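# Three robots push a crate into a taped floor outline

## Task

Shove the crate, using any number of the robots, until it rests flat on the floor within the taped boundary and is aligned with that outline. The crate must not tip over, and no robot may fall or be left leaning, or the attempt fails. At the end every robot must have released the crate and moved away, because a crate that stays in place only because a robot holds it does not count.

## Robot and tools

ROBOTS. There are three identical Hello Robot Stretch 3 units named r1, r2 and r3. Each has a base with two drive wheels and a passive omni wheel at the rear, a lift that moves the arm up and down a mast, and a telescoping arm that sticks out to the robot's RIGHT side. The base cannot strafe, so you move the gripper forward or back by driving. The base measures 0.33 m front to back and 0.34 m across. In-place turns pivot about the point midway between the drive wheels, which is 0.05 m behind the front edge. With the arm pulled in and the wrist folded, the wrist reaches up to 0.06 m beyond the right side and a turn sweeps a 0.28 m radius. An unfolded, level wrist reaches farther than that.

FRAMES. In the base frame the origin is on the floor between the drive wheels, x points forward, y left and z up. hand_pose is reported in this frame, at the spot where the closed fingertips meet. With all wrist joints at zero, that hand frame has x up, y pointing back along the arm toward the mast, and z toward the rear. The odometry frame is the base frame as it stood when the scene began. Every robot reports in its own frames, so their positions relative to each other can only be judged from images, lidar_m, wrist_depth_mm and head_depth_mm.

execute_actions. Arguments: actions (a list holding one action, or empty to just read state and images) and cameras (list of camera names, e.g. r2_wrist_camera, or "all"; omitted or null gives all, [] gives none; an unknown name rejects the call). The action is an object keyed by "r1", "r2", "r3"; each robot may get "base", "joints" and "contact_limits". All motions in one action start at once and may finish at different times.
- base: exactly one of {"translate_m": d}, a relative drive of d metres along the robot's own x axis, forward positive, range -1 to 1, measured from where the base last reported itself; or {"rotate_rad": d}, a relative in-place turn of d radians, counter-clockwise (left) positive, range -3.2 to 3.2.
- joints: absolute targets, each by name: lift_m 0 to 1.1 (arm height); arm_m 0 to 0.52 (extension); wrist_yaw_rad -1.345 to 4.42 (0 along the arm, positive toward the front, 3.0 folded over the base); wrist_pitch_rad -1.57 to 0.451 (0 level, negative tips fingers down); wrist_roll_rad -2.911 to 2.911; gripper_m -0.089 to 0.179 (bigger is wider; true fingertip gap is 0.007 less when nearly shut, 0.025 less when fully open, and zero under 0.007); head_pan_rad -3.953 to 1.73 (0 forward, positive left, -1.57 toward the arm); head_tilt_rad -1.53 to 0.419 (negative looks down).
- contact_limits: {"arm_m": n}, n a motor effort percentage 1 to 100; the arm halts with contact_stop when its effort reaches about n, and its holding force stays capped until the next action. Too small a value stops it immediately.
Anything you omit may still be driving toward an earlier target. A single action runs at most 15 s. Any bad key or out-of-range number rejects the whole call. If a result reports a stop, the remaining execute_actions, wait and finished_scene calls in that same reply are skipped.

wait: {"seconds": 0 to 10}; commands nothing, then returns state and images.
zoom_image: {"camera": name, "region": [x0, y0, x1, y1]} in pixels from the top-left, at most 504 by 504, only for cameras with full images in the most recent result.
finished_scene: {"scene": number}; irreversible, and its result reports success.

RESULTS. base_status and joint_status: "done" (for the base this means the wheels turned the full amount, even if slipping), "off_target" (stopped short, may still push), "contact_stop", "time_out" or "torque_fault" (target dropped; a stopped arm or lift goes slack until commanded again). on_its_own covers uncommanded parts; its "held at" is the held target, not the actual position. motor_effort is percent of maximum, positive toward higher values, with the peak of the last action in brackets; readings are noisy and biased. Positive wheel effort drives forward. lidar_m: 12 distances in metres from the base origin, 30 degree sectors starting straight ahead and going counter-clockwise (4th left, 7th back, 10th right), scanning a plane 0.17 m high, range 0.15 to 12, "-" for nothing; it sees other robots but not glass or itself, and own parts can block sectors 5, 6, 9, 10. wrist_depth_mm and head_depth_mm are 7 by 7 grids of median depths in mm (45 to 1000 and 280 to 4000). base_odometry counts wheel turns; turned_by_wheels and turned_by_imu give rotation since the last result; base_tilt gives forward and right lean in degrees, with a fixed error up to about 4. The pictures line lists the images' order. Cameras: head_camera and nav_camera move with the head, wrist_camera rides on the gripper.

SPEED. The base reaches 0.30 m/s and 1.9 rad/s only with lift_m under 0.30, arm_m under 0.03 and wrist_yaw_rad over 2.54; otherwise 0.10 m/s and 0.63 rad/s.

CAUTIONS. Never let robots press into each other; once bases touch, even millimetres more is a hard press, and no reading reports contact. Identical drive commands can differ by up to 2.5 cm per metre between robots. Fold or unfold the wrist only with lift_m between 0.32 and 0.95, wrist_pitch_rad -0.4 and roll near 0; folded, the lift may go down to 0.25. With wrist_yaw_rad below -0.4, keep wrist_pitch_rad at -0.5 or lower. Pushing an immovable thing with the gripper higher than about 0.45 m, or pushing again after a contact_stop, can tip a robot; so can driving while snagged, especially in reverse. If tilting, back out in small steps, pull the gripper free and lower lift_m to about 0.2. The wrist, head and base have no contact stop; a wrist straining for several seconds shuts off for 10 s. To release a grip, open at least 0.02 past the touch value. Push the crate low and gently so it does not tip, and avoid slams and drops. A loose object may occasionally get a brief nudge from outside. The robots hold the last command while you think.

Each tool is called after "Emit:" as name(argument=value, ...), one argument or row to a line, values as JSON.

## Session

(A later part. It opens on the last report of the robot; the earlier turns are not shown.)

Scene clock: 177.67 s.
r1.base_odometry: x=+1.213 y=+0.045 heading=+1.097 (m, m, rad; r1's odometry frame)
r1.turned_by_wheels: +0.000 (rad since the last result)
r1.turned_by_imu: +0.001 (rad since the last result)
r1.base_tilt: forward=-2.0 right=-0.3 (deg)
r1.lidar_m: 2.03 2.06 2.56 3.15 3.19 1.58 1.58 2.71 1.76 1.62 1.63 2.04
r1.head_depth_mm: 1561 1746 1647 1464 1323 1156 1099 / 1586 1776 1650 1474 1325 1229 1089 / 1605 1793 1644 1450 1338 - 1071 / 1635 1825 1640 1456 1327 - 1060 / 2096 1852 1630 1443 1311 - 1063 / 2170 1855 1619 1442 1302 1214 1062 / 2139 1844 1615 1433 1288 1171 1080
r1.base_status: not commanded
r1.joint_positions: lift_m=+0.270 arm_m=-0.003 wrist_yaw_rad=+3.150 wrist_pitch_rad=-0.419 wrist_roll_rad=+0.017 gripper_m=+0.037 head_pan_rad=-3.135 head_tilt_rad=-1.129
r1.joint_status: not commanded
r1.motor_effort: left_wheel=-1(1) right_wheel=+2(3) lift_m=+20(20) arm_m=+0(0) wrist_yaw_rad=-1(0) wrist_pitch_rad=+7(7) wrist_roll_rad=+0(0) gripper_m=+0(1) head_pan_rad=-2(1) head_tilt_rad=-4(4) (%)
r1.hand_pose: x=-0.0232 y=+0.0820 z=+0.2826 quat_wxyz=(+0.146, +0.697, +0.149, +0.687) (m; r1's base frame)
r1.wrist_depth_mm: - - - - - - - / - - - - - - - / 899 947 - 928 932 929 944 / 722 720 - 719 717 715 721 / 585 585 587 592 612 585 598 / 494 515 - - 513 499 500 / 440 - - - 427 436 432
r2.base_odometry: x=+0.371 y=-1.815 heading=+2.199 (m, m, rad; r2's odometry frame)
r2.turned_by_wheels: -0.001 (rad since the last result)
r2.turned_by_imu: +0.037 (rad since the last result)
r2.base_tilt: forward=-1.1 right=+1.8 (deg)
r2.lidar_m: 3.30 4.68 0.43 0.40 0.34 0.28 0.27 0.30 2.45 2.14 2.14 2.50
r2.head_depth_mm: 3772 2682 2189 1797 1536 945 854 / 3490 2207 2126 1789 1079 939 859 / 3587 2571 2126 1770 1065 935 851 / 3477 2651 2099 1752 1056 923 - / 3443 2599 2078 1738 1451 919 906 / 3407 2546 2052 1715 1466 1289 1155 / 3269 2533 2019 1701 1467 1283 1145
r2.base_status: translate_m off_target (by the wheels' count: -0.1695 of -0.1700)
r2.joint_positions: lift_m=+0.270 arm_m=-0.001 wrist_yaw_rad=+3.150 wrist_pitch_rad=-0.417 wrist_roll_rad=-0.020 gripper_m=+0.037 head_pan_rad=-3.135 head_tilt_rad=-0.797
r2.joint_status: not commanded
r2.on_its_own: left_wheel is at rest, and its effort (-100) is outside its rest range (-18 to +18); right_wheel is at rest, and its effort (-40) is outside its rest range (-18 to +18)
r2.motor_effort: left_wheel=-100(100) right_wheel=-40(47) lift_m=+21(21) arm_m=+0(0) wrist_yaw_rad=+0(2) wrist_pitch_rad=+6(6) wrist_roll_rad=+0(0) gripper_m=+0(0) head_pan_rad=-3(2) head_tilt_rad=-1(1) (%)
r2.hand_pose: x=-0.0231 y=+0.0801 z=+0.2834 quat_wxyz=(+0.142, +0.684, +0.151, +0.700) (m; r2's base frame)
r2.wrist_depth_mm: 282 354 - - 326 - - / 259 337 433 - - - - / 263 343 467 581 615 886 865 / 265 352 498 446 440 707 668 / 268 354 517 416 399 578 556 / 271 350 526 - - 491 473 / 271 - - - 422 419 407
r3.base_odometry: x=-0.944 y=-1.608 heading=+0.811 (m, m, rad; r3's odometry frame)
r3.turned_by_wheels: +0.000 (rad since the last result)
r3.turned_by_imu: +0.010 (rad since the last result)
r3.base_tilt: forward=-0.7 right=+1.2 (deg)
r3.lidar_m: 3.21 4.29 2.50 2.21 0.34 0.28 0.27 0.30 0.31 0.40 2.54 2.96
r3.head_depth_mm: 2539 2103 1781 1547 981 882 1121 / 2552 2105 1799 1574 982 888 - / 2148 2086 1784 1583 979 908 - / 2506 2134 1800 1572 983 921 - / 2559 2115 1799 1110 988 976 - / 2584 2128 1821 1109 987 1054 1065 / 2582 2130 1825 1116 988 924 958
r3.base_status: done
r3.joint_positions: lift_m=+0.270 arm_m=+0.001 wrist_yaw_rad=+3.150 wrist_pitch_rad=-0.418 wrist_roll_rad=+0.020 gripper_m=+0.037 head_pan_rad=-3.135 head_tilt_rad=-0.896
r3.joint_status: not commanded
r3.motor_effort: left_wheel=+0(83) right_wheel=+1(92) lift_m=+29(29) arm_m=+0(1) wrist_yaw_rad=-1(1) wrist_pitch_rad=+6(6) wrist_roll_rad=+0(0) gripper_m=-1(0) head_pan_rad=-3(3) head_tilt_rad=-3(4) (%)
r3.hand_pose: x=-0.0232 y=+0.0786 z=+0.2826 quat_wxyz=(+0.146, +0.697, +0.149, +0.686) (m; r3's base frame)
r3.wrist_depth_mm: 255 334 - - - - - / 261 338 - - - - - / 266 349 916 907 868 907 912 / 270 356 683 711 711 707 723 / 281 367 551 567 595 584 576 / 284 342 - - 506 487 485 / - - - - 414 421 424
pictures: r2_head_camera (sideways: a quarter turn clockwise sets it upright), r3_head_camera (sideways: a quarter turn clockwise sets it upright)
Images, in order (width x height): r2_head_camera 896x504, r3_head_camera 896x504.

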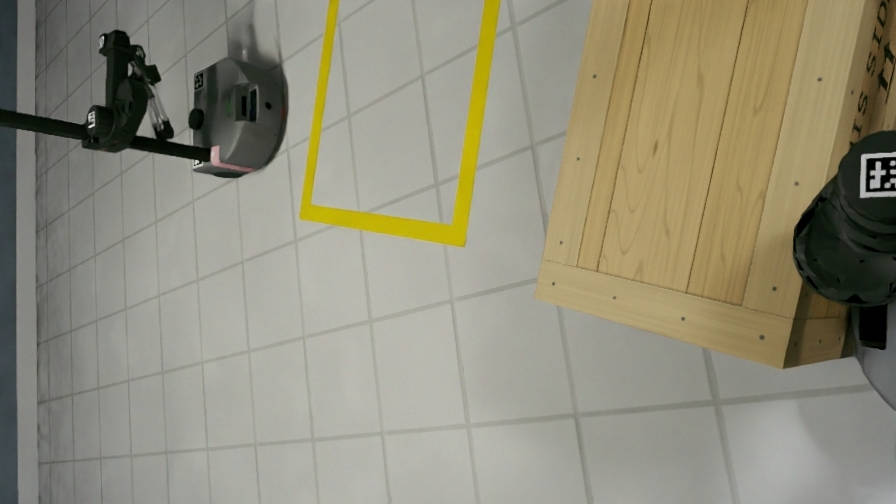

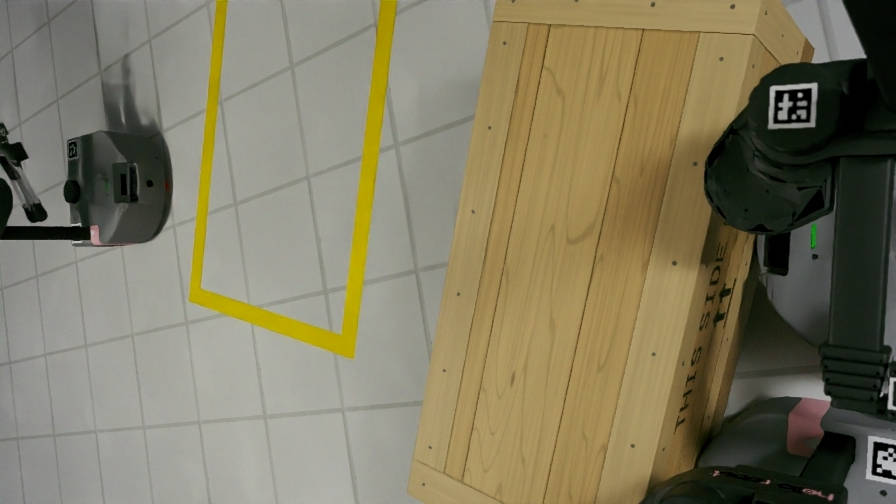

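Emit:
execute_actions(
  actions=[
    {"r2":{"base":{"translate_m":-0.18}},"r3":{"base":{"translate_m":-0.11}}},
  ],
  cameras=["r2_head_camera","r3_head_camera"],
)

Scene clock: 181.47 s.
r1.base_odometry: x=+1.213 y=+0.045 heading=+1.097 (m, m, rad; r1's odometry frame)
r1.turned_by_wheels: +0.000 (rad since the last result)
r1.turned_by_imu: +0.001 (rad since the last result)
r1.base_tilt: forward=-2.0 right=-0.4 (deg)
r1.lidar_m: 2.03 2.05 2.56 3.15 3.19 1.46 1.47 2.71 1.77 1.62 1.64 2.04
r1.head_depth_mm: 1562 1604 1665 1468 1320 1155 1098 / 1549 1656 1671 1461 1328 1229 1093 / 1556 1726 1639 1458 1332 - 1076 / 1575 1771 1630 1459 1324 - 1062 / 2139 1822 1627 1451 1306 - 1065 / 2137 1852 1628 1438 1295 1212 1057 / 2136 1839 1619 1446 1300 1174 1076
r1.base_status: not commanded
r1.joint_positions: lift_m=+0.270 arm_m=-0.003 wrist_yaw_rad=+3.150 wrist_pitch_rad=-0.419 wrist_roll_rad=+0.017 gripper_m=+0.037 head_pan_rad=-3.135 head_tilt_rad=-1.129
r1.joint_status: not commanded
r1.motor_effort: left_wheel=-2(1) right_wheel=+3(2) lift_m=+20(20) arm_m=+0(0) wrist_yaw_rad=-1(0) wrist_pitch_rad=+7(7) wrist_roll_rad=+0(0) gripper_m=+0(0) head_pan_rad=-2(2) head_tilt_rad=-4(4) (%)
r1.hand_pose: x=-0.0232 y=+0.0820 z=+0.2826 quat_wxyz=(+0.146, +0.697, +0.149, +0.687) (m; r1's base frame)
r1.wrist_depth_mm: - - - - - - - / - - - - - - - / 897 933 - 952 940 937 951 / 708 716 - 724 723 728 723 / 593 587 577 591 608 588 585 / 491 510 - - 518 503 493 / 438 - - - 422 434 433
r2.base_odometry: x=+0.476 y=-1.961 heading=+2.198 (m, m, rad; r2's odometry frame)
r2.turned_by_wheels: -0.001 (rad since the last result)
r2.turned_by_imu: -0.018 (rad since the last result)
r2.base_tilt: forward=-1.0 right=+1.8 (deg)
r2.lidar_m: 3.42 4.82 0.42 0.41 0.33 0.27 0.27 0.30 2.51 2.17 2.16 2.51
r2.head_depth_mm: 3784 2670 2174 1795 1530 947 851 / 3483 2132 2118 1778 1077 941 860 / 3570 2545 2139 1763 1065 930 855 / 3509 2632 2088 1746 1055 926 - / 3467 2595 2076 1730 1467 919 910 / 3341 2558 2054 1723 1489 1296 1154 / 3357 2524 2036 1705 1457 1283 1142
r2.base_status: translate_m off_target (by the wheels' count: -0.1795 of -0.1800)
r2.joint_positions: lift_m=+0.270 arm_m=-0.001 wrist_yaw_rad=+3.150 wrist_pitch_rad=-0.417 wrist_roll_rad=-0.020 gripper_m=+0.037 head_pan_rad=-3.135 head_tilt_rad=-0.797
r2.joint_status: not commanded
r2.on_its_own: left_wheel is at rest, and its effort (-100) is outside its rest range (-18 to +18); right_wheel is at rest, and its effort (-40) is outside its rest range (-18 to +18)
r2.motor_effort: left_wheel=-100(100) right_wheel=-40(44) lift_m=+21(21) arm_m=+0(1) wrist_yaw_rad=+0(0) wrist_pitch_rad=+6(6) wrist_roll_rad=+0(0) gripper_m=+0(0) head_pan_rad=-2(3) head_tilt_rad=-1(1) (%)
r2.hand_pose: x=-0.0231 y=+0.0801 z=+0.2834 quat_wxyz=(+0.142, +0.684, +0.151, +0.700) (m; r2's base frame)
r2.wrist_depth_mm: 281 349 - - 328 - - / 256 335 420 - - - - / 260 339 456 586 621 903 880 / 263 346 487 450 437 709 674 / 265 353 514 418 405 570 557 / 269 349 523 - - 486 471 / 271 - - - 422 421 408
r3.base_odometry: x=-1.019 y=-1.687 heading=+0.811 (m, m, rad; r3's odometry frame)
r3.turned_by_wheels: +0.001 (rad since the last result)
r3.turned_by_imu: +0.000 (rad since the last result)
r3.base_tilt: forward=-0.7 right=+1.3 (deg)
r3.lidar_m: 3.33 4.28 2.50 2.18 0.33 0.27 0.27 0.31 0.31 0.41 2.57 2.99
r3.head_depth_mm: 2536 2102 1784 1550 975 880 1113 / 2544 2117 1789 1572 983 894 - / 2083 2030 1791 1568 985 908 - / 2477 2068 1813 1112 983 922 - / 2559 2119 1808 1107 982 997 - / 2576 2145 1819 1107 983 1068 1066 / 2582 2130 1820 1116 988 840 962
r3.base_status: translate_m off_target (by the wheels' count: -0.1098 of -0.1100)
r3.joint_positions: lift_m=+0.270 arm_m=+0.001 wrist_yaw_rad=+3.150 wrist_pitch_rad=-0.418 wrist_roll_rad=+0.020 gripper_m=+0.037 head_pan_rad=-3.135 head_tilt_rad=-0.896
r3.joint_status: not commanded
r3.on_its_own: right_wheel is at rest, and its effort (-57) is outside its rest range (-18 to +18)
r3.motor_effort: left_wheel=-16(61) right_wheel=-57(76) lift_m=+29(29) arm_m=+0(0) wrist_yaw_rad=+0(1) wrist_pitch_rad=+6(6) wrist_roll_rad=+0(0) gripper_m=+0(0) head_pan_rad=-3(3) head_tilt_rad=-3(3) (%)
r3.hand_pose: x=-0.0232 y=+0.0786 z=+0.2826 quat_wxyz=(+0.146, +0.697, +0.149, +0.686) (m; r3's base frame)
r3.wrist_depth_mm: 248 318 - - - - - / 254 326 - - - - - / 261 336 911 930 893 955 918 / 268 351 701 705 709 709 714 / 274 358 547 585 593 569 585 / 282 335 - - 509 492 494 / - - - - 414 423 427
pictures: r2_head_camera (sideways: a quarter turn clockwise sets it upright), r3_head_camera (sideways: a quarter turn clockwise sets it upright)
Images, in order (width x height): r2_head_camera 896x504, r3_head_camera 896x504.

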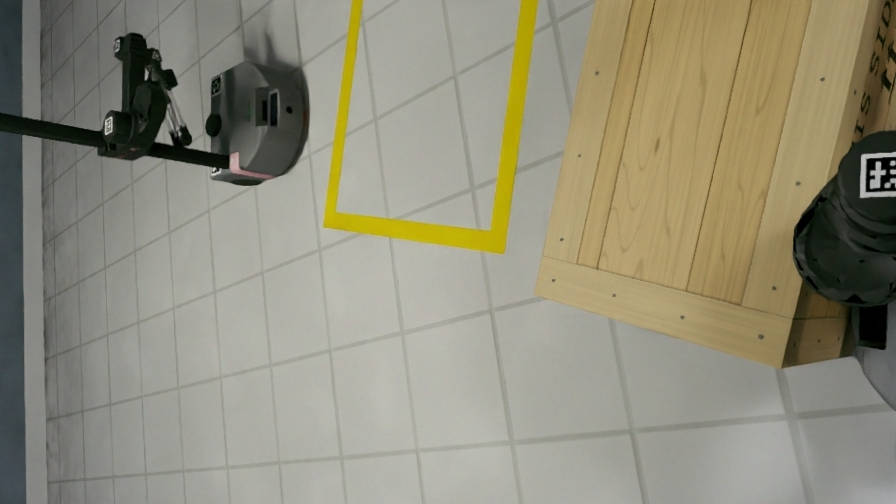

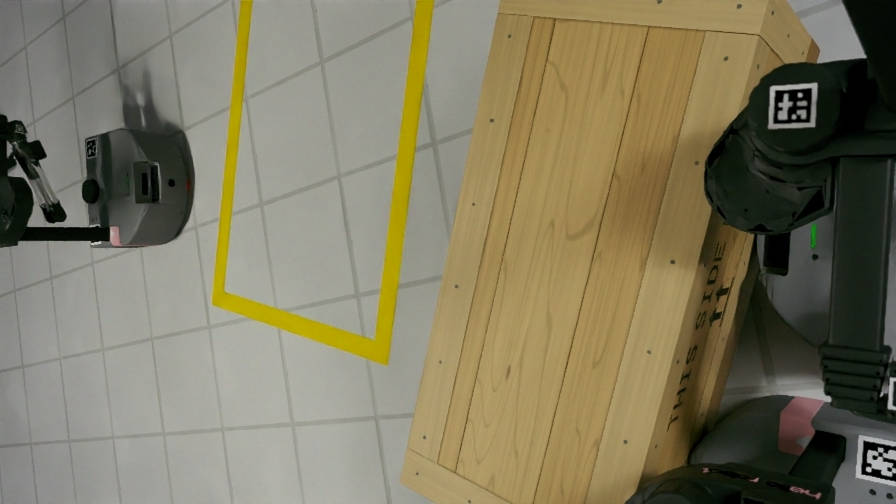

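Emit:
execute_actions(
  actions=[
    {"r2":{"base":{"translate_m":0.02}},"r3":{"base":{"translate_m":0.02}}},
  ],
  cameras=[],
)

Emit:
execute_actions(
  actions=[
    {"r2":{"base":{"rotate_rad":-0.42}},"r3":{"base":{"rotate_rad":-0.40}}},
  ],
  cameras=["r2_head_camera","r3_head_camera"],
)

Scene clock: 189.27 s.
r1.base_odometry: x=+1.213 y=+0.045 heading=+1.097 (m, m, rad; r1's odometry frame)
r1.turned_by_wheels: +0.000 (rad since the last result)
r1.turned_by_imu: +0.001 (rad since the last result)
r1.base_tilt: forward=-2.0 right=-0.3 (deg)
r1.lidar_m: 2.03 2.05 2.56 3.16 3.18 1.46 1.46 2.70 1.76 1.62 1.64 2.04
r1.head_depth_mm: 1556 1608 1664 1468 1326 1158 1099 / 1555 1651 1647 1462 1312 1235 1097 / 1546 1731 1636 1453 1336 - 1077 / 1561 1758 1640 1450 1329 - 1064 / 2113 1825 1632 1446 1302 - 1066 / 2177 1846 1626 1446 1299 1212 1050 / 2134 1839 1613 1439 1298 1176 1081
r1.base_status: not commanded
r1.joint_positions: lift_m=+0.270 arm_m=-0.003 wrist_yaw_rad=+3.150 wrist_pitch_rad=-0.419 wrist_roll_rad=+0.017 gripper_m=+0.037 head_pan_rad=-3.135 head_tilt_rad=-1.129
r1.joint_status: not commanded
r1.motor_effort: left_wheel=-2(2) right_wheel=+3(3) lift_m=+20(20) arm_m=+0(0) wrist_yaw_rad=-1(0) wrist_pitch_rad=+8(7) wrist_roll_rad=+0(0) gripper_m=-1(0) head_pan_rad=-1(1) head_tilt_rad=-5(5) (%)
r1.hand_pose: x=-0.0232 y=+0.0820 z=+0.2826 quat_wxyz=(+0.146, +0.697, +0.149, +0.687) (m; r1's base frame)
r1.wrist_depth_mm: - - - - - - - / - - - - - - - / 909 925 - 923 943 939 931 / 708 721 - 735 731 728 722 / 583 587 585 588 605 598 592 / 497 507 - - 518 495 498 / 438 - - - 425 433 433
r2.base_odometry: x=+0.464 y=-1.944 heading=+2.198 (m, m, rad; r2's odometry frame)
r2.turned_by_wheels: +0.000 (rad since the last result)
r2.turned_by_imu: -0.001 (rad since the last result)
r2.base_tilt: forward=-1.2 right=+1.7 (deg)
r2.lidar_m: 3.42 4.76 0.42 0.41 0.36 0.29 0.29 3.88 2.49 2.16 2.16 2.50
r2.head_depth_mm: 3782 2635 2181 1787 1525 948 866 / 3471 2186 2121 1791 1071 936 870 / 3573 2555 2106 1761 1067 937 859 / 3522 2623 2105 1742 1061 926 - / 3430 2593 2083 1737 1466 918 982 / 3374 2530 2040 1714 1479 1298 1155 / 3329 2505 2030 1706 1460 1282 1139
r2.base_status: done
r2.joint_positions: lift_m=+0.270 arm_m=-0.001 wrist_yaw_rad=+3.150 wrist_pitch_rad=-0.417 wrist_roll_rad=-0.020 gripper_m=+0.037 head_pan_rad=-3.135 head_tilt_rad=-0.797
r2.joint_status: not commanded
r2.motor_effort: left_wheel=+0(87) right_wheel=+0(36) lift_m=+21(21) arm_m=+0(0) wrist_yaw_rad=+0(0) wrist_pitch_rad=+6(6) wrist_roll_rad=+0(0) gripper_m=+0(0) head_pan_rad=-2(3) head_tilt_rad=-1(1) (%)
r2.hand_pose: x=-0.0231 y=+0.0801 z=+0.2834 quat_wxyz=(+0.142, +0.684, +0.151, +0.700) (m; r2's base frame)
r2.wrist_depth_mm: 295 374 - - 327 - - / 275 360 457 - - - - / 280 369 491 592 616 904 871 / 284 369 521 452 435 690 679 / 286 376 545 423 404 567 555 / 287 372 531 - - 490 470 / 293 - - - 421 417 413
r3.base_odometry: x=-1.006 y=-1.673 heading=+0.811 (m, m, rad; r3's odometry frame)
r3.turned_by_wheels: +0.000 (rad since the last result)
r3.turned_by_imu: -0.001 (rad since the last result)
r3.base_tilt: forward=-0.8 right=+1.3 (deg)
r3.lidar_m: 3.29 4.24 2.51 2.19 0.35 0.29 0.29 0.33 0.31 0.41 2.55 2.98
r3.head_depth_mm: 2520 2105 1800 1566 979 890 1135 / 2524 2102 1790 1565 979 894 - / 2089 2033 1801 1572 981 905 - / 2497 2068 1802 1106 981 931 - / 2568 2119 1804 1112 985 1076 - / 2563 2119 1818 1114 993 1123 1066 / 2562 2132 1812 1115 988 845 959
r3.base_status: done
r3.joint_positions: lift_m=+0.270 arm_m=+0.001 wrist_yaw_rad=+3.150 wrist_pitch_rad=-0.418 wrist_roll_rad=+0.020 gripper_m=+0.037 head_pan_rad=-3.135 head_tilt_rad=-0.896
r3.joint_status: not commanded
r3.motor_effort: left_wheel=+0(11) right_wheel=+2(43) lift_m=+29(28) arm_m=+0(0) wrist_yaw_rad=-1(0) wrist_pitch_rad=+6(6) wrist_roll_rad=+0(0) gripper_m=+0(0) head_pan_rad=-2(3) head_tilt_rad=-2(2) (%)
r3.hand_pose: x=-0.0232 y=+0.0786 z=+0.2826 quat_wxyz=(+0.146, +0.697, +0.149, +0.686) (m; r3's base frame)
r3.wrist_depth_mm: 266 - - - - - - / 273 356 - - - - - / 282 360 898 920 912 911 942 / 287 377 701 717 712 710 713 / 297 393 571 564 597 577 578 / 294 359 - - 499 492 501 / 285 - - - 413 423 428
pictures: none
No camera images: the call's "cameras" was empty. Leave "cameras" out to get every camera's image.

Scene clock: 190.53 s.
r1.base_odometry: x=+1.213 y=+0.045 heading=+1.097 (m, m, rad; r1's odometry frame)
r1.turned_by_wheels: +0.000 (rad since the last result)
r1.turned_by_imu: +0.000 (rad since the last result)
r1.base_tilt: forward=-1.9 right=-0.4 (deg)
r1.lidar_m: 2.03 2.05 2.56 3.16 3.20 1.46 1.47 2.71 1.76 1.62 1.64 2.04
r1.head_depth_mm: 1553 1602 1658 1465 1319 1152 1093 / 1542 1650 1639 1460 1314 1231 1092 / 1555 1732 1639 1460 1338 - 1081 / 1568 1764 1627 1454 1328 - 1065 / 2104 1817 1633 1452 1298 - 1062 / 2146 1861 1628 1443 1301 1211 1054 / 2157 1827 1608 1421 1295 1178 1079
r1.base_status: not commanded
r1.joint_positions: lift_m=+0.270 arm_m=-0.003 wrist_yaw_rad=+3.150 wrist_pitch_rad=-0.419 wrist_roll_rad=+0.017 gripper_m=+0.037 head_pan_rad=-3.135 head_tilt_rad=-1.129
r1.joint_status: not commanded
r1.motor_effort: left_wheel=-1(0) right_wheel=+3(3) lift_m=+21(20) arm_m=+0(0) wrist_yaw_rad=-1(0) wrist_pitch_rad=+7(7) wrist_roll_rad=+0(0) gripper_m=-1(1) head_pan_rad=-2(1) head_tilt_rad=-5(3) (%)
r1.hand_pose: x=-0.0232 y=+0.0820 z=+0.2826 quat_wxyz=(+0.146, +0.697, +0.149, +0.687) (m; r1's base frame)
r1.wrist_depth_mm: - - - - - - - / - - - - - - - / 925 923 - 924 906 938 908 / 702 727 - 722 719 727 726 / 586 582 582 585 603 590 595 / 493 512 - - 512 496 499 / 443 - - - 430 433 431
r2.base_odometry: x=+0.464 y=-1.944 heading=+1.778 (m, m, rad; r2's odometry frame)
r2.turned_by_wheels: -0.420 (rad since the last result)
r2.turned_by_imu: -0.425 (rad since the last result)
r2.base_tilt: forward=-1.1 right=+1.8 (deg)
r2.lidar_m: 2.67 3.39 4.37 0.41 0.41 0.33 0.29 0.29 3.67 2.37 2.16 2.18
r2.head_depth_mm: 2823 2753 2182 1794 1085 979 1003 / 3023 2681 2163 1787 1073 955 1045 / 3339 2653 2130 1768 1068 932 1064 / 3474 2608 2096 1765 1060 922 - / 3457 2575 2103 1750 1053 923 945 / 3396 2136 2059 1720 1044 914 922 / 2991 2426 2038 1699 1408 942 1092
r2.base_status: done
r2.joint_positions: lift_m=+0.270 arm_m=-0.001 wrist_yaw_rad=+3.150 wrist_pitch_rad=-0.417 wrist_roll_rad=-0.020 gripper_m=+0.037 head_pan_rad=-3.135 head_tilt_rad=-0.797
r2.joint_status: not commanded
r2.motor_effort: left_wheel=+2(12) right_wheel=-2(6) lift_m=+21(21) arm_m=+0(1) wrist_yaw_rad=-1(0) wrist_pitch_rad=+6(6) wrist_roll_rad=+0(0) gripper_m=+0(0) head_pan_rad=-2(3) head_tilt_rad=-1(1) (%)
r2.hand_pose: x=-0.0231 y=+0.0801 z=+0.2834 quat_wxyz=(+0.142, +0.684, +0.151, +0.700) (m; r2's base frame)
r2.wrist_depth_mm: 466 - - - - - - / 426 - - - - - - / 405 619 622 935 947 910 883 / 392 493 459 677 723 702 685 / 380 460 416 571 603 570 560 / 370 495 456 - - 482 468 / 357 - - - 424 416 412
r3.base_odometry: x=-1.006 y=-1.673 heading=+0.411 (m, m, rad; r3's odometry frame)
r3.turned_by_wheels: -0.400 (rad since the last result)
r3.turned_by_imu: -0.393 (rad since the last result)
r3.base_tilt: forward=-0.7 right=+1.2 (deg)
r3.lidar_m: 3.24 3.31 3.57 2.36 2.19 0.33 0.29 0.29 0.35 0.28 0.42 2.59
r3.head_depth_mm: 2535 2103 1803 1558 1382 1250 1139 / 2520 2103 1793 1560 1345 1074 - / 2556 2112 1801 1108 979 917 - / 2564 2118 1813 1108 986 924 - / 2571 2120 1795 1572 984 926 - / 2571 2070 1811 1571 986 909 1151 / 2081 2016 1821 1583 989 915 1046
r3.base_status: done
r3.joint_positions: lift_m=+0.270 arm_m=+0.001 wrist_yaw_rad=+3.150 wrist_pitch_rad=-0.418 wrist_roll_rad=+0.020 gripper_m=+0.037 head_pan_rad=-3.135 head_tilt_rad=-0.896
r3.joint_status: not commanded
r3.motor_effort: left_wheel=+2(9) right_wheel=-1(8) lift_m=+29(28) arm_m=+0(0) wrist_yaw_rad=+0(0) wrist_pitch_rad=+6(6) wrist_roll_rad=+0(0) gripper_m=-1(1) head_pan_rad=-4(3) head_tilt_rad=-3(4) (%)
r3.hand_pose: x=-0.0232 y=+0.0786 z=+0.2826 quat_wxyz=(+0.146, +0.697, +0.149, +0.686) (m; r3's base frame)
r3.wrist_depth_mm: - - - - - - - / - - - - - - - / 885 893 885 922 914 904 883 / 687 702 702 713 719 701 715 / 551 575 562 572 596 582 578 / 357 512 - - 500 486 486 / 332 - - - 417 424 424
pictures: r2_head_camera (sideways: a quarter turn clockwise sets it upright), r3_head_camera (sideways: a quarter turn clockwise sets it upright)
Images, in order (width x height): r2_head_camera 896x504, r3_head_camera 896x504.

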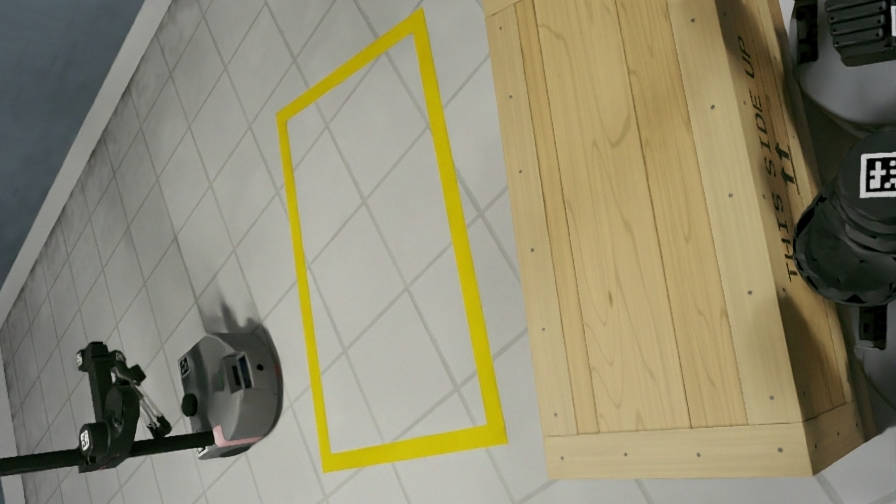

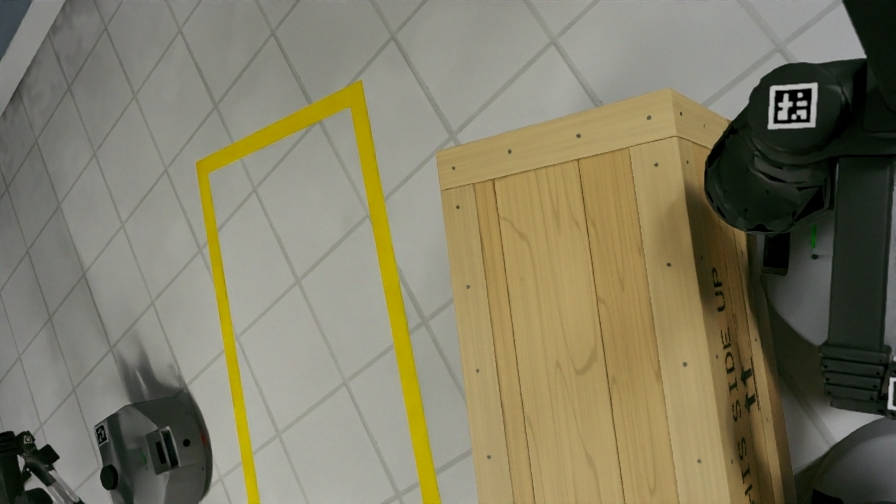

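Emit:
execute_actions(
  actions=[
    {"r2":{"base":{"rotate_rad":0.09}},"r3":{"base":{"rotate_rad":0.08}}},
  ],
  cameras=[],
)

Emit:
execute_actions(
  actions=[
    {"r2":{"base":{"translate_m":-0.22}},"r3":{"base":{"translate_m":-0.2}}},
  ],
  cameras=["r1_head_camera","r2_head_camera","r3_head_camera"],
)

Scene clock: 194.03 s.
r1.base_odometry: x=+1.213 y=+0.045 heading=+1.097 (m, m, rad; r1's odometry frame)
r1.turned_by_wheels: +0.000 (rad since the last result)
r1.turned_by_imu: +0.001 (rad since the last result)
r1.base_tilt: forward=-1.8 right=-0.4 (deg)
r1.lidar_m: 2.03 2.05 2.56 3.15 3.18 1.46 1.47 2.70 1.76 1.62 1.64 2.04
r1.head_depth_mm: 1561 1603 1651 1465 1320 1158 1102 / 1567 1655 1653 1467 1317 1235 1092 / 1540 1747 1641 1456 1327 - 1076 / 1574 1768 1630 1453 1332 - 1063 / 2112 1827 1641 1447 1310 - 1067 / 2171 1853 1627 1440 1297 1210 1055 / 2150 1844 1610 1429 1292 1174 1075
r1.base_status: not commanded
r1.joint_positions: lift_m=+0.270 arm_m=-0.003 wrist_yaw_rad=+3.150 wrist_pitch_rad=-0.419 wrist_roll_rad=+0.017 gripper_m=+0.037 head_pan_rad=-3.135 head_tilt_rad=-1.129
r1.joint_status: not commanded
r1.motor_effort: left_wheel=-1(0) right_wheel=+3(3) lift_m=+20(20) arm_m=+0(1) wrist_yaw_rad=+0(0) wrist_pitch_rad=+7(7) wrist_roll_rad=+0(0) gripper_m=+0(0) head_pan_rad=-1(1) head_tilt_rad=-3(5) (%)
r1.hand_pose: x=-0.0232 y=+0.0820 z=+0.2826 quat_wxyz=(+0.146, +0.697, +0.149, +0.687) (m; r1's base frame)
r1.wrist_depth_mm: - - - - - - - / - - - - - - - / 887 893 - 915 924 938 937 / 711 711 - 722 723 720 735 / 576 594 586 597 614 597 592 / 490 515 - - 513 503 503 / 442 - - - 428 434 434
r2.base_odometry: x=+0.464 y=-1.944 heading=+1.868 (m, m, rad; r2's odometry frame)
r2.turned_by_wheels: +0.090 (rad since the last result)
r2.turned_by_imu: +0.090 (rad since the last result)
r2.base_tilt: forward=-1.3 right=+1.8 (deg)
r2.lidar_m: 2.88 3.41 3.92 0.41 0.49 0.32 0.29 0.30 3.25 2.28 2.16 2.21
r2.head_depth_mm: 3059 2778 2182 1791 1081 944 1024 / 3286 2703 2152 1798 1071 939 1031 / 3506 2665 2117 1771 1069 932 981 / 3509 2605 2087 1745 1053 924 - / 3458 2193 2069 1730 1053 918 942 / 2952 2357 2059 1725 1040 912 956 / 3281 2518 2032 1705 1458 1266 1125
r2.base_status: done
r2.joint_positions: lift_m=+0.270 arm_m=-0.001 wrist_yaw_rad=+3.150 wrist_pitch_rad=-0.417 wrist_roll_rad=-0.020 gripper_m=+0.037 head_pan_rad=-3.135 head_tilt_rad=-0.797
r2.joint_status: not commanded
r2.motor_effort: left_wheel=-3(13) right_wheel=+1(4) lift_m=+21(21) arm_m=+0(0) wrist_yaw_rad=+0(0) wrist_pitch_rad=+6(6) wrist_roll_rad=+0(0) gripper_m=-1(1) head_pan_rad=-3(3) head_tilt_rad=-1(1) (%)
r2.hand_pose: x=-0.0231 y=+0.0801 z=+0.2834 quat_wxyz=(+0.142, +0.684, +0.151, +0.700) (m; r2's base frame)
r2.wrist_depth_mm: 392 597 - - - - - / 370 577 - - - - - / 358 562 621 678 971 900 880 / 364 478 471 469 715 699 686 / 355 472 431 438 602 567 563 / 344 487 479 - - 488 481 / 335 - - - 422 416 411
r3.base_odometry: x=-1.006 y=-1.673 heading=+0.491 (m, m, rad; r3's odometry frame)
r3.turned_by_wheels: +0.080 (rad since the last result)
r3.turned_by_imu: +0.078 (rad since the last result)
r3.base_tilt: forward=-0.7 right=+1.3 (deg)
r3.lidar_m: 3.31 3.32 3.25 2.30 2.20 0.32 0.29 0.30 0.38 0.28 2.56 2.63
r3.head_depth_mm: 2536 2099 1785 1561 1384 1244 1148 / 2532 2105 1795 1572 994 919 - / 2538 2117 1787 1108 982 910 - / 2554 2110 1818 1566 986 923 - / 2594 2114 1812 1578 985 927 - / 2095 2026 1805 1578 986 926 1158 / 2103 2076 1806 1578 988 924 995
r3.base_status: done
r3.joint_positions: lift_m=+0.270 arm_m=+0.001 wrist_yaw_rad=+3.150 wrist_pitch_rad=-0.418 wrist_roll_rad=+0.020 gripper_m=+0.037 head_pan_rad=-3.135 head_tilt_rad=-0.896
r3.joint_status: not commanded
r3.motor_effort: left_wheel=-2(6) right_wheel=+4(10) lift_m=+29(29) arm_m=+0(0) wrist_yaw_rad=-1(0) wrist_pitch_rad=+6(6) wrist_roll_rad=+0(0) gripper_m=+0(1) head_pan_rad=-3(3) head_tilt_rad=-2(2) (%)
r3.hand_pose: x=-0.0232 y=+0.0786 z=+0.2826 quat_wxyz=(+0.146, +0.697, +0.149, +0.686) (m; r3's base frame)
r3.wrist_depth_mm: - - - - - - - / - - - - - - - / 891 912 922 940 917 926 909 / 681 699 717 712 712 707 716 / 345 561 566 572 594 581 569 / 338 509 - - 501 489 486 / 322 - - - 420 418 422
pictures: none
No camera images: the call's "cameras" was empty. Leave "cameras" out to get every camera's image.

Scene clock: 197.20 s.
r1.base_odometry: x=+1.213 y=+0.045 heading=+1.097 (m, m, rad; r1's odometry frame)
r1.turned_by_wheels: +0.000 (rad since the last result)
r1.turned_by_imu: +0.001 (rad since the last result)
r1.base_tilt: forward=-1.9 right=-0.4 (deg)
r1.lidar_m: 2.03 2.05 2.57 3.14 3.18 1.34 1.33 2.71 1.76 1.62 1.64 2.04
r1.head_depth_mm: 1519 1485 1657 1471 1315 1160 1099 / 1547 1499 1649 1460 1317 1227 1097 / 1536 1559 1648 1451 1327 - 1080 / 1534 1584 1624 1454 1325 - 1062 / 2129 1748 1616 1450 1295 - 1060 / 2158 1838 1622 1443 1291 1209 1055 / 2166 1835 1610 1439 1299 1182 1078
r1.base_status: not commanded
r1.joint_positions: lift_m=+0.270 arm_m=-0.003 wrist_yaw_rad=+3.150 wrist_pitch_rad=-0.419 wrist_roll_rad=+0.017 gripper_m=+0.037 head_pan_rad=-3.135 head_tilt_rad=-1.129
r1.joint_status: not commanded
r1.motor_effort: left_wheel=+0(1) right_wheel=+3(3) lift_m=+20(20) arm_m=+1(0) wrist_yaw_rad=-1(1) wrist_pitch_rad=+7(7) wrist_roll_rad=+0(0) gripper_m=+0(0) head_pan_rad=-1(2) head_tilt_rad=-5(5) (%)
r1.hand_pose: x=-0.0232 y=+0.0820 z=+0.2826 quat_wxyz=(+0.146, +0.697, +0.149, +0.687) (m; r1's base frame)
r1.wrist_depth_mm: - - - - - - - / - - - - - - - / 912 925 - 930 927 937 923 / 717 723 - 721 727 722 738 / 588 589 582 577 616 590 596 / 494 505 - - 516 501 495 / 441 - - - 423 441 430
r2.base_odometry: x=+0.528 y=-2.154 heading=+1.867 (m, m, rad; r2's odometry frame)
r2.turned_by_wheels: -0.001 (rad since the last result)
r2.turned_by_imu: +0.087 (rad since the last result)
r2.base_tilt: forward=-1.1 right=+2.0 (deg)
r2.lidar_m: 3.24 3.52 3.43 0.39 0.41 0.31 0.27 0.27 3.14 2.32 2.25 2.35
r2.head_depth_mm: 3152 2742 2177 1795 1082 954 999 / 3477 2702 2147 1781 1076 941 1019 / 3652 2669 2128 1761 1069 935 962 / 3500 2390 2052 1743 1061 924 - / 3306 2057 2024 1723 1050 919 868 / 3352 2580 2059 1714 1038 915 855 / 3359 2544 2034 1698 1436 1233 1112
r2.base_status: translate_m off_target (by the wheels' count: -0.2196 of -0.2200)
r2.joint_positions: lift_m=+0.270 arm_m=-0.001 wrist_yaw_rad=+3.150 wrist_pitch_rad=-0.417 wrist_roll_rad=-0.020 gripper_m=+0.037 head_pan_rad=-3.135 head_tilt_rad=-0.797
r2.joint_status: not commanded
r2.on_its_own: left_wheel is at rest, and its effort (-88) is outside its rest range (-18 to +18); right_wheel is at rest, and its effort (-29) is outside its rest range (-18 to +18)
r2.motor_effort: left_wheel=-88(100) right_wheel=-29(45) lift_m=+21(21) arm_m=+0(1) wrist_yaw_rad=-1(2) wrist_pitch_rad=+6(6) wrist_roll_rad=+0(0) gripper_m=+0(0) head_pan_rad=-3(2) head_tilt_rad=-1(1) (%)
r2.hand_pose: x=-0.0232 y=+0.0801 z=+0.2834 quat_wxyz=(+0.142, +0.684, +0.151, +0.700) (m; r2's base frame)
r2.wrist_depth_mm: 405 - - - - - - / 378 636 - - - - - / 371 588 622 918 962 904 881 / 361 475 456 682 729 710 691 / 349 436 407 579 603 578 559 / 339 467 446 - - 482 473 / 323 - - - 429 417 410
r3.base_odometry: x=-1.182 y=-1.767 heading=+0.491 (m, m, rad; r3's odometry frame)
r3.turned_by_wheels: +0.000 (rad since the last result)
r3.turned_by_imu: +0.027 (rad since the last result)
r3.base_tilt: forward=-0.7 right=+1.2 (deg)
r3.lidar_m: 3.50 3.52 2.98 2.18 2.10 0.31 0.27 0.27 0.32 0.26 0.39 2.74
r3.head_depth_mm: 2555 2111 1808 1562 1378 1244 1143 / 2543 2091 1793 1566 1011 952 - / 2576 2094 1808 1110 984 909 - / 2555 2106 1803 1571 983 904 - / 2541 2050 1817 1567 986 911 - / 1878 1955 1801 1574 991 898 1124 / 1772 2008 1827 1582 986 886 984
r3.base_status: translate_m off_target (by the wheels' count: -0.1998 of -0.2000)
r3.joint_positions: lift_m=+0.270 arm_m=+0.001 wrist_yaw_rad=+3.150 wrist_pitch_rad=-0.418 wrist_roll_rad=+0.020 gripper_m=+0.037 head_pan_rad=-3.136 head_tilt_rad=-0.895
r3.joint_status: not commanded
r3.on_its_own: left_wheel is at rest, and its effort (-25) is outside its rest range (-18 to +18); right_wheel is at rest, and its effort (-37) is outside its rest range (-18 to +18)
r3.motor_effort: left_wheel=-25(83) right_wheel=-37(82) lift_m=+29(29) arm_m=+0(0) wrist_yaw_rad=+0(1) wrist_pitch_rad=+6(6) wrist_roll_rad=+0(0) gripper_m=+0(1) head_pan_rad=-3(3) head_tilt_rad=-3(2) (%)
r3.hand_pose: x=-0.0231 y=+0.0786 z=+0.2827 quat_wxyz=(+0.146, +0.698, +0.148, +0.686) (m; r3's base frame)
r3.wrist_depth_mm: - - - - - - - / - - - - - - - / 898 915 917 925 914 902 929 / 698 704 695 708 715 724 712 / 360 583 569 572 596 578 581 / 343 512 - - 508 478 492 / 319 - - - 417 425 422
pictures: r1_head_camera (sideways: a quarter turn clockwise sets it upright), r2_head_camera (sideways: a quarter turn clockwise sets it upright), r3_head_camera (sideways: a quarter turn clockwise sets it upright)
Images, in order (width x height): r1_head_camera 896x504, r2_head_camera 896x504, r3_head_camera 896x504.

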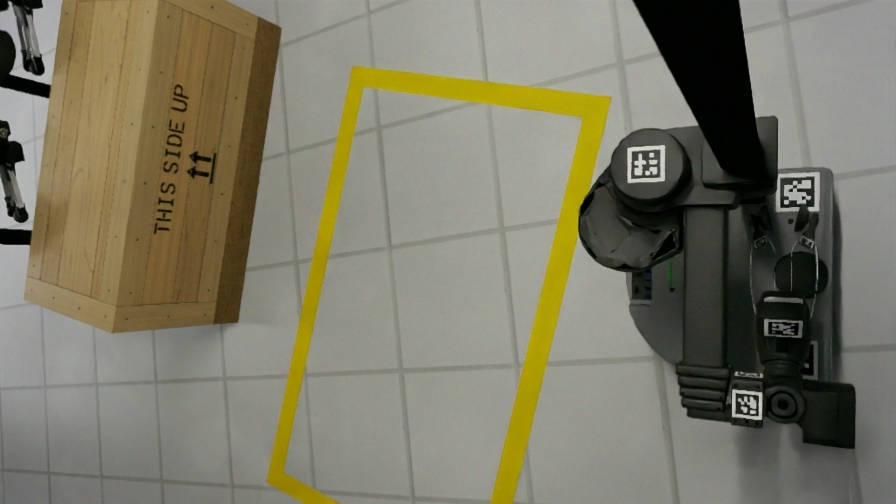

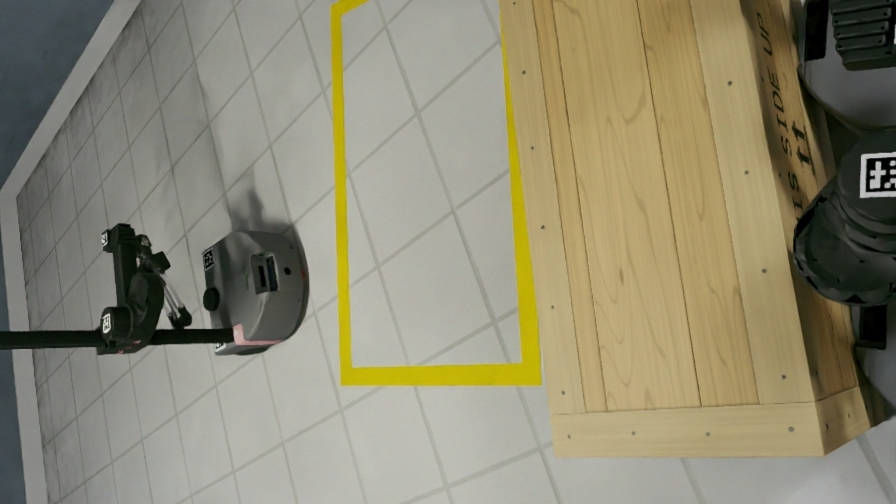

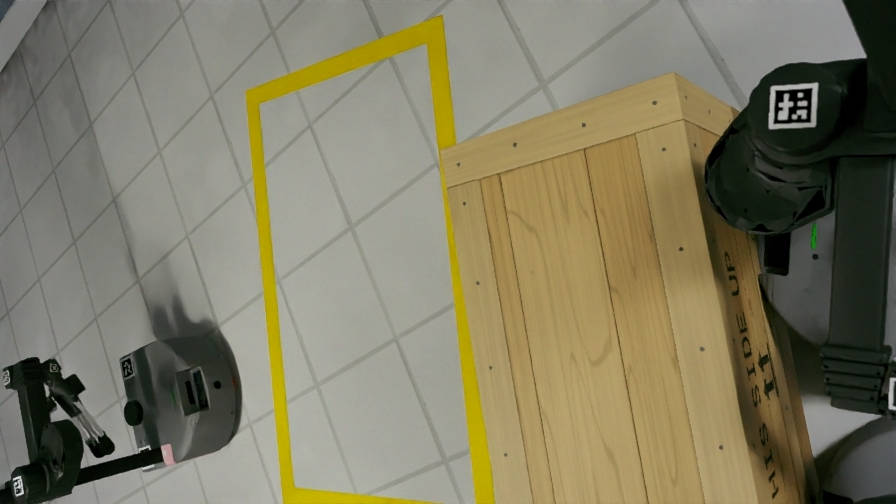

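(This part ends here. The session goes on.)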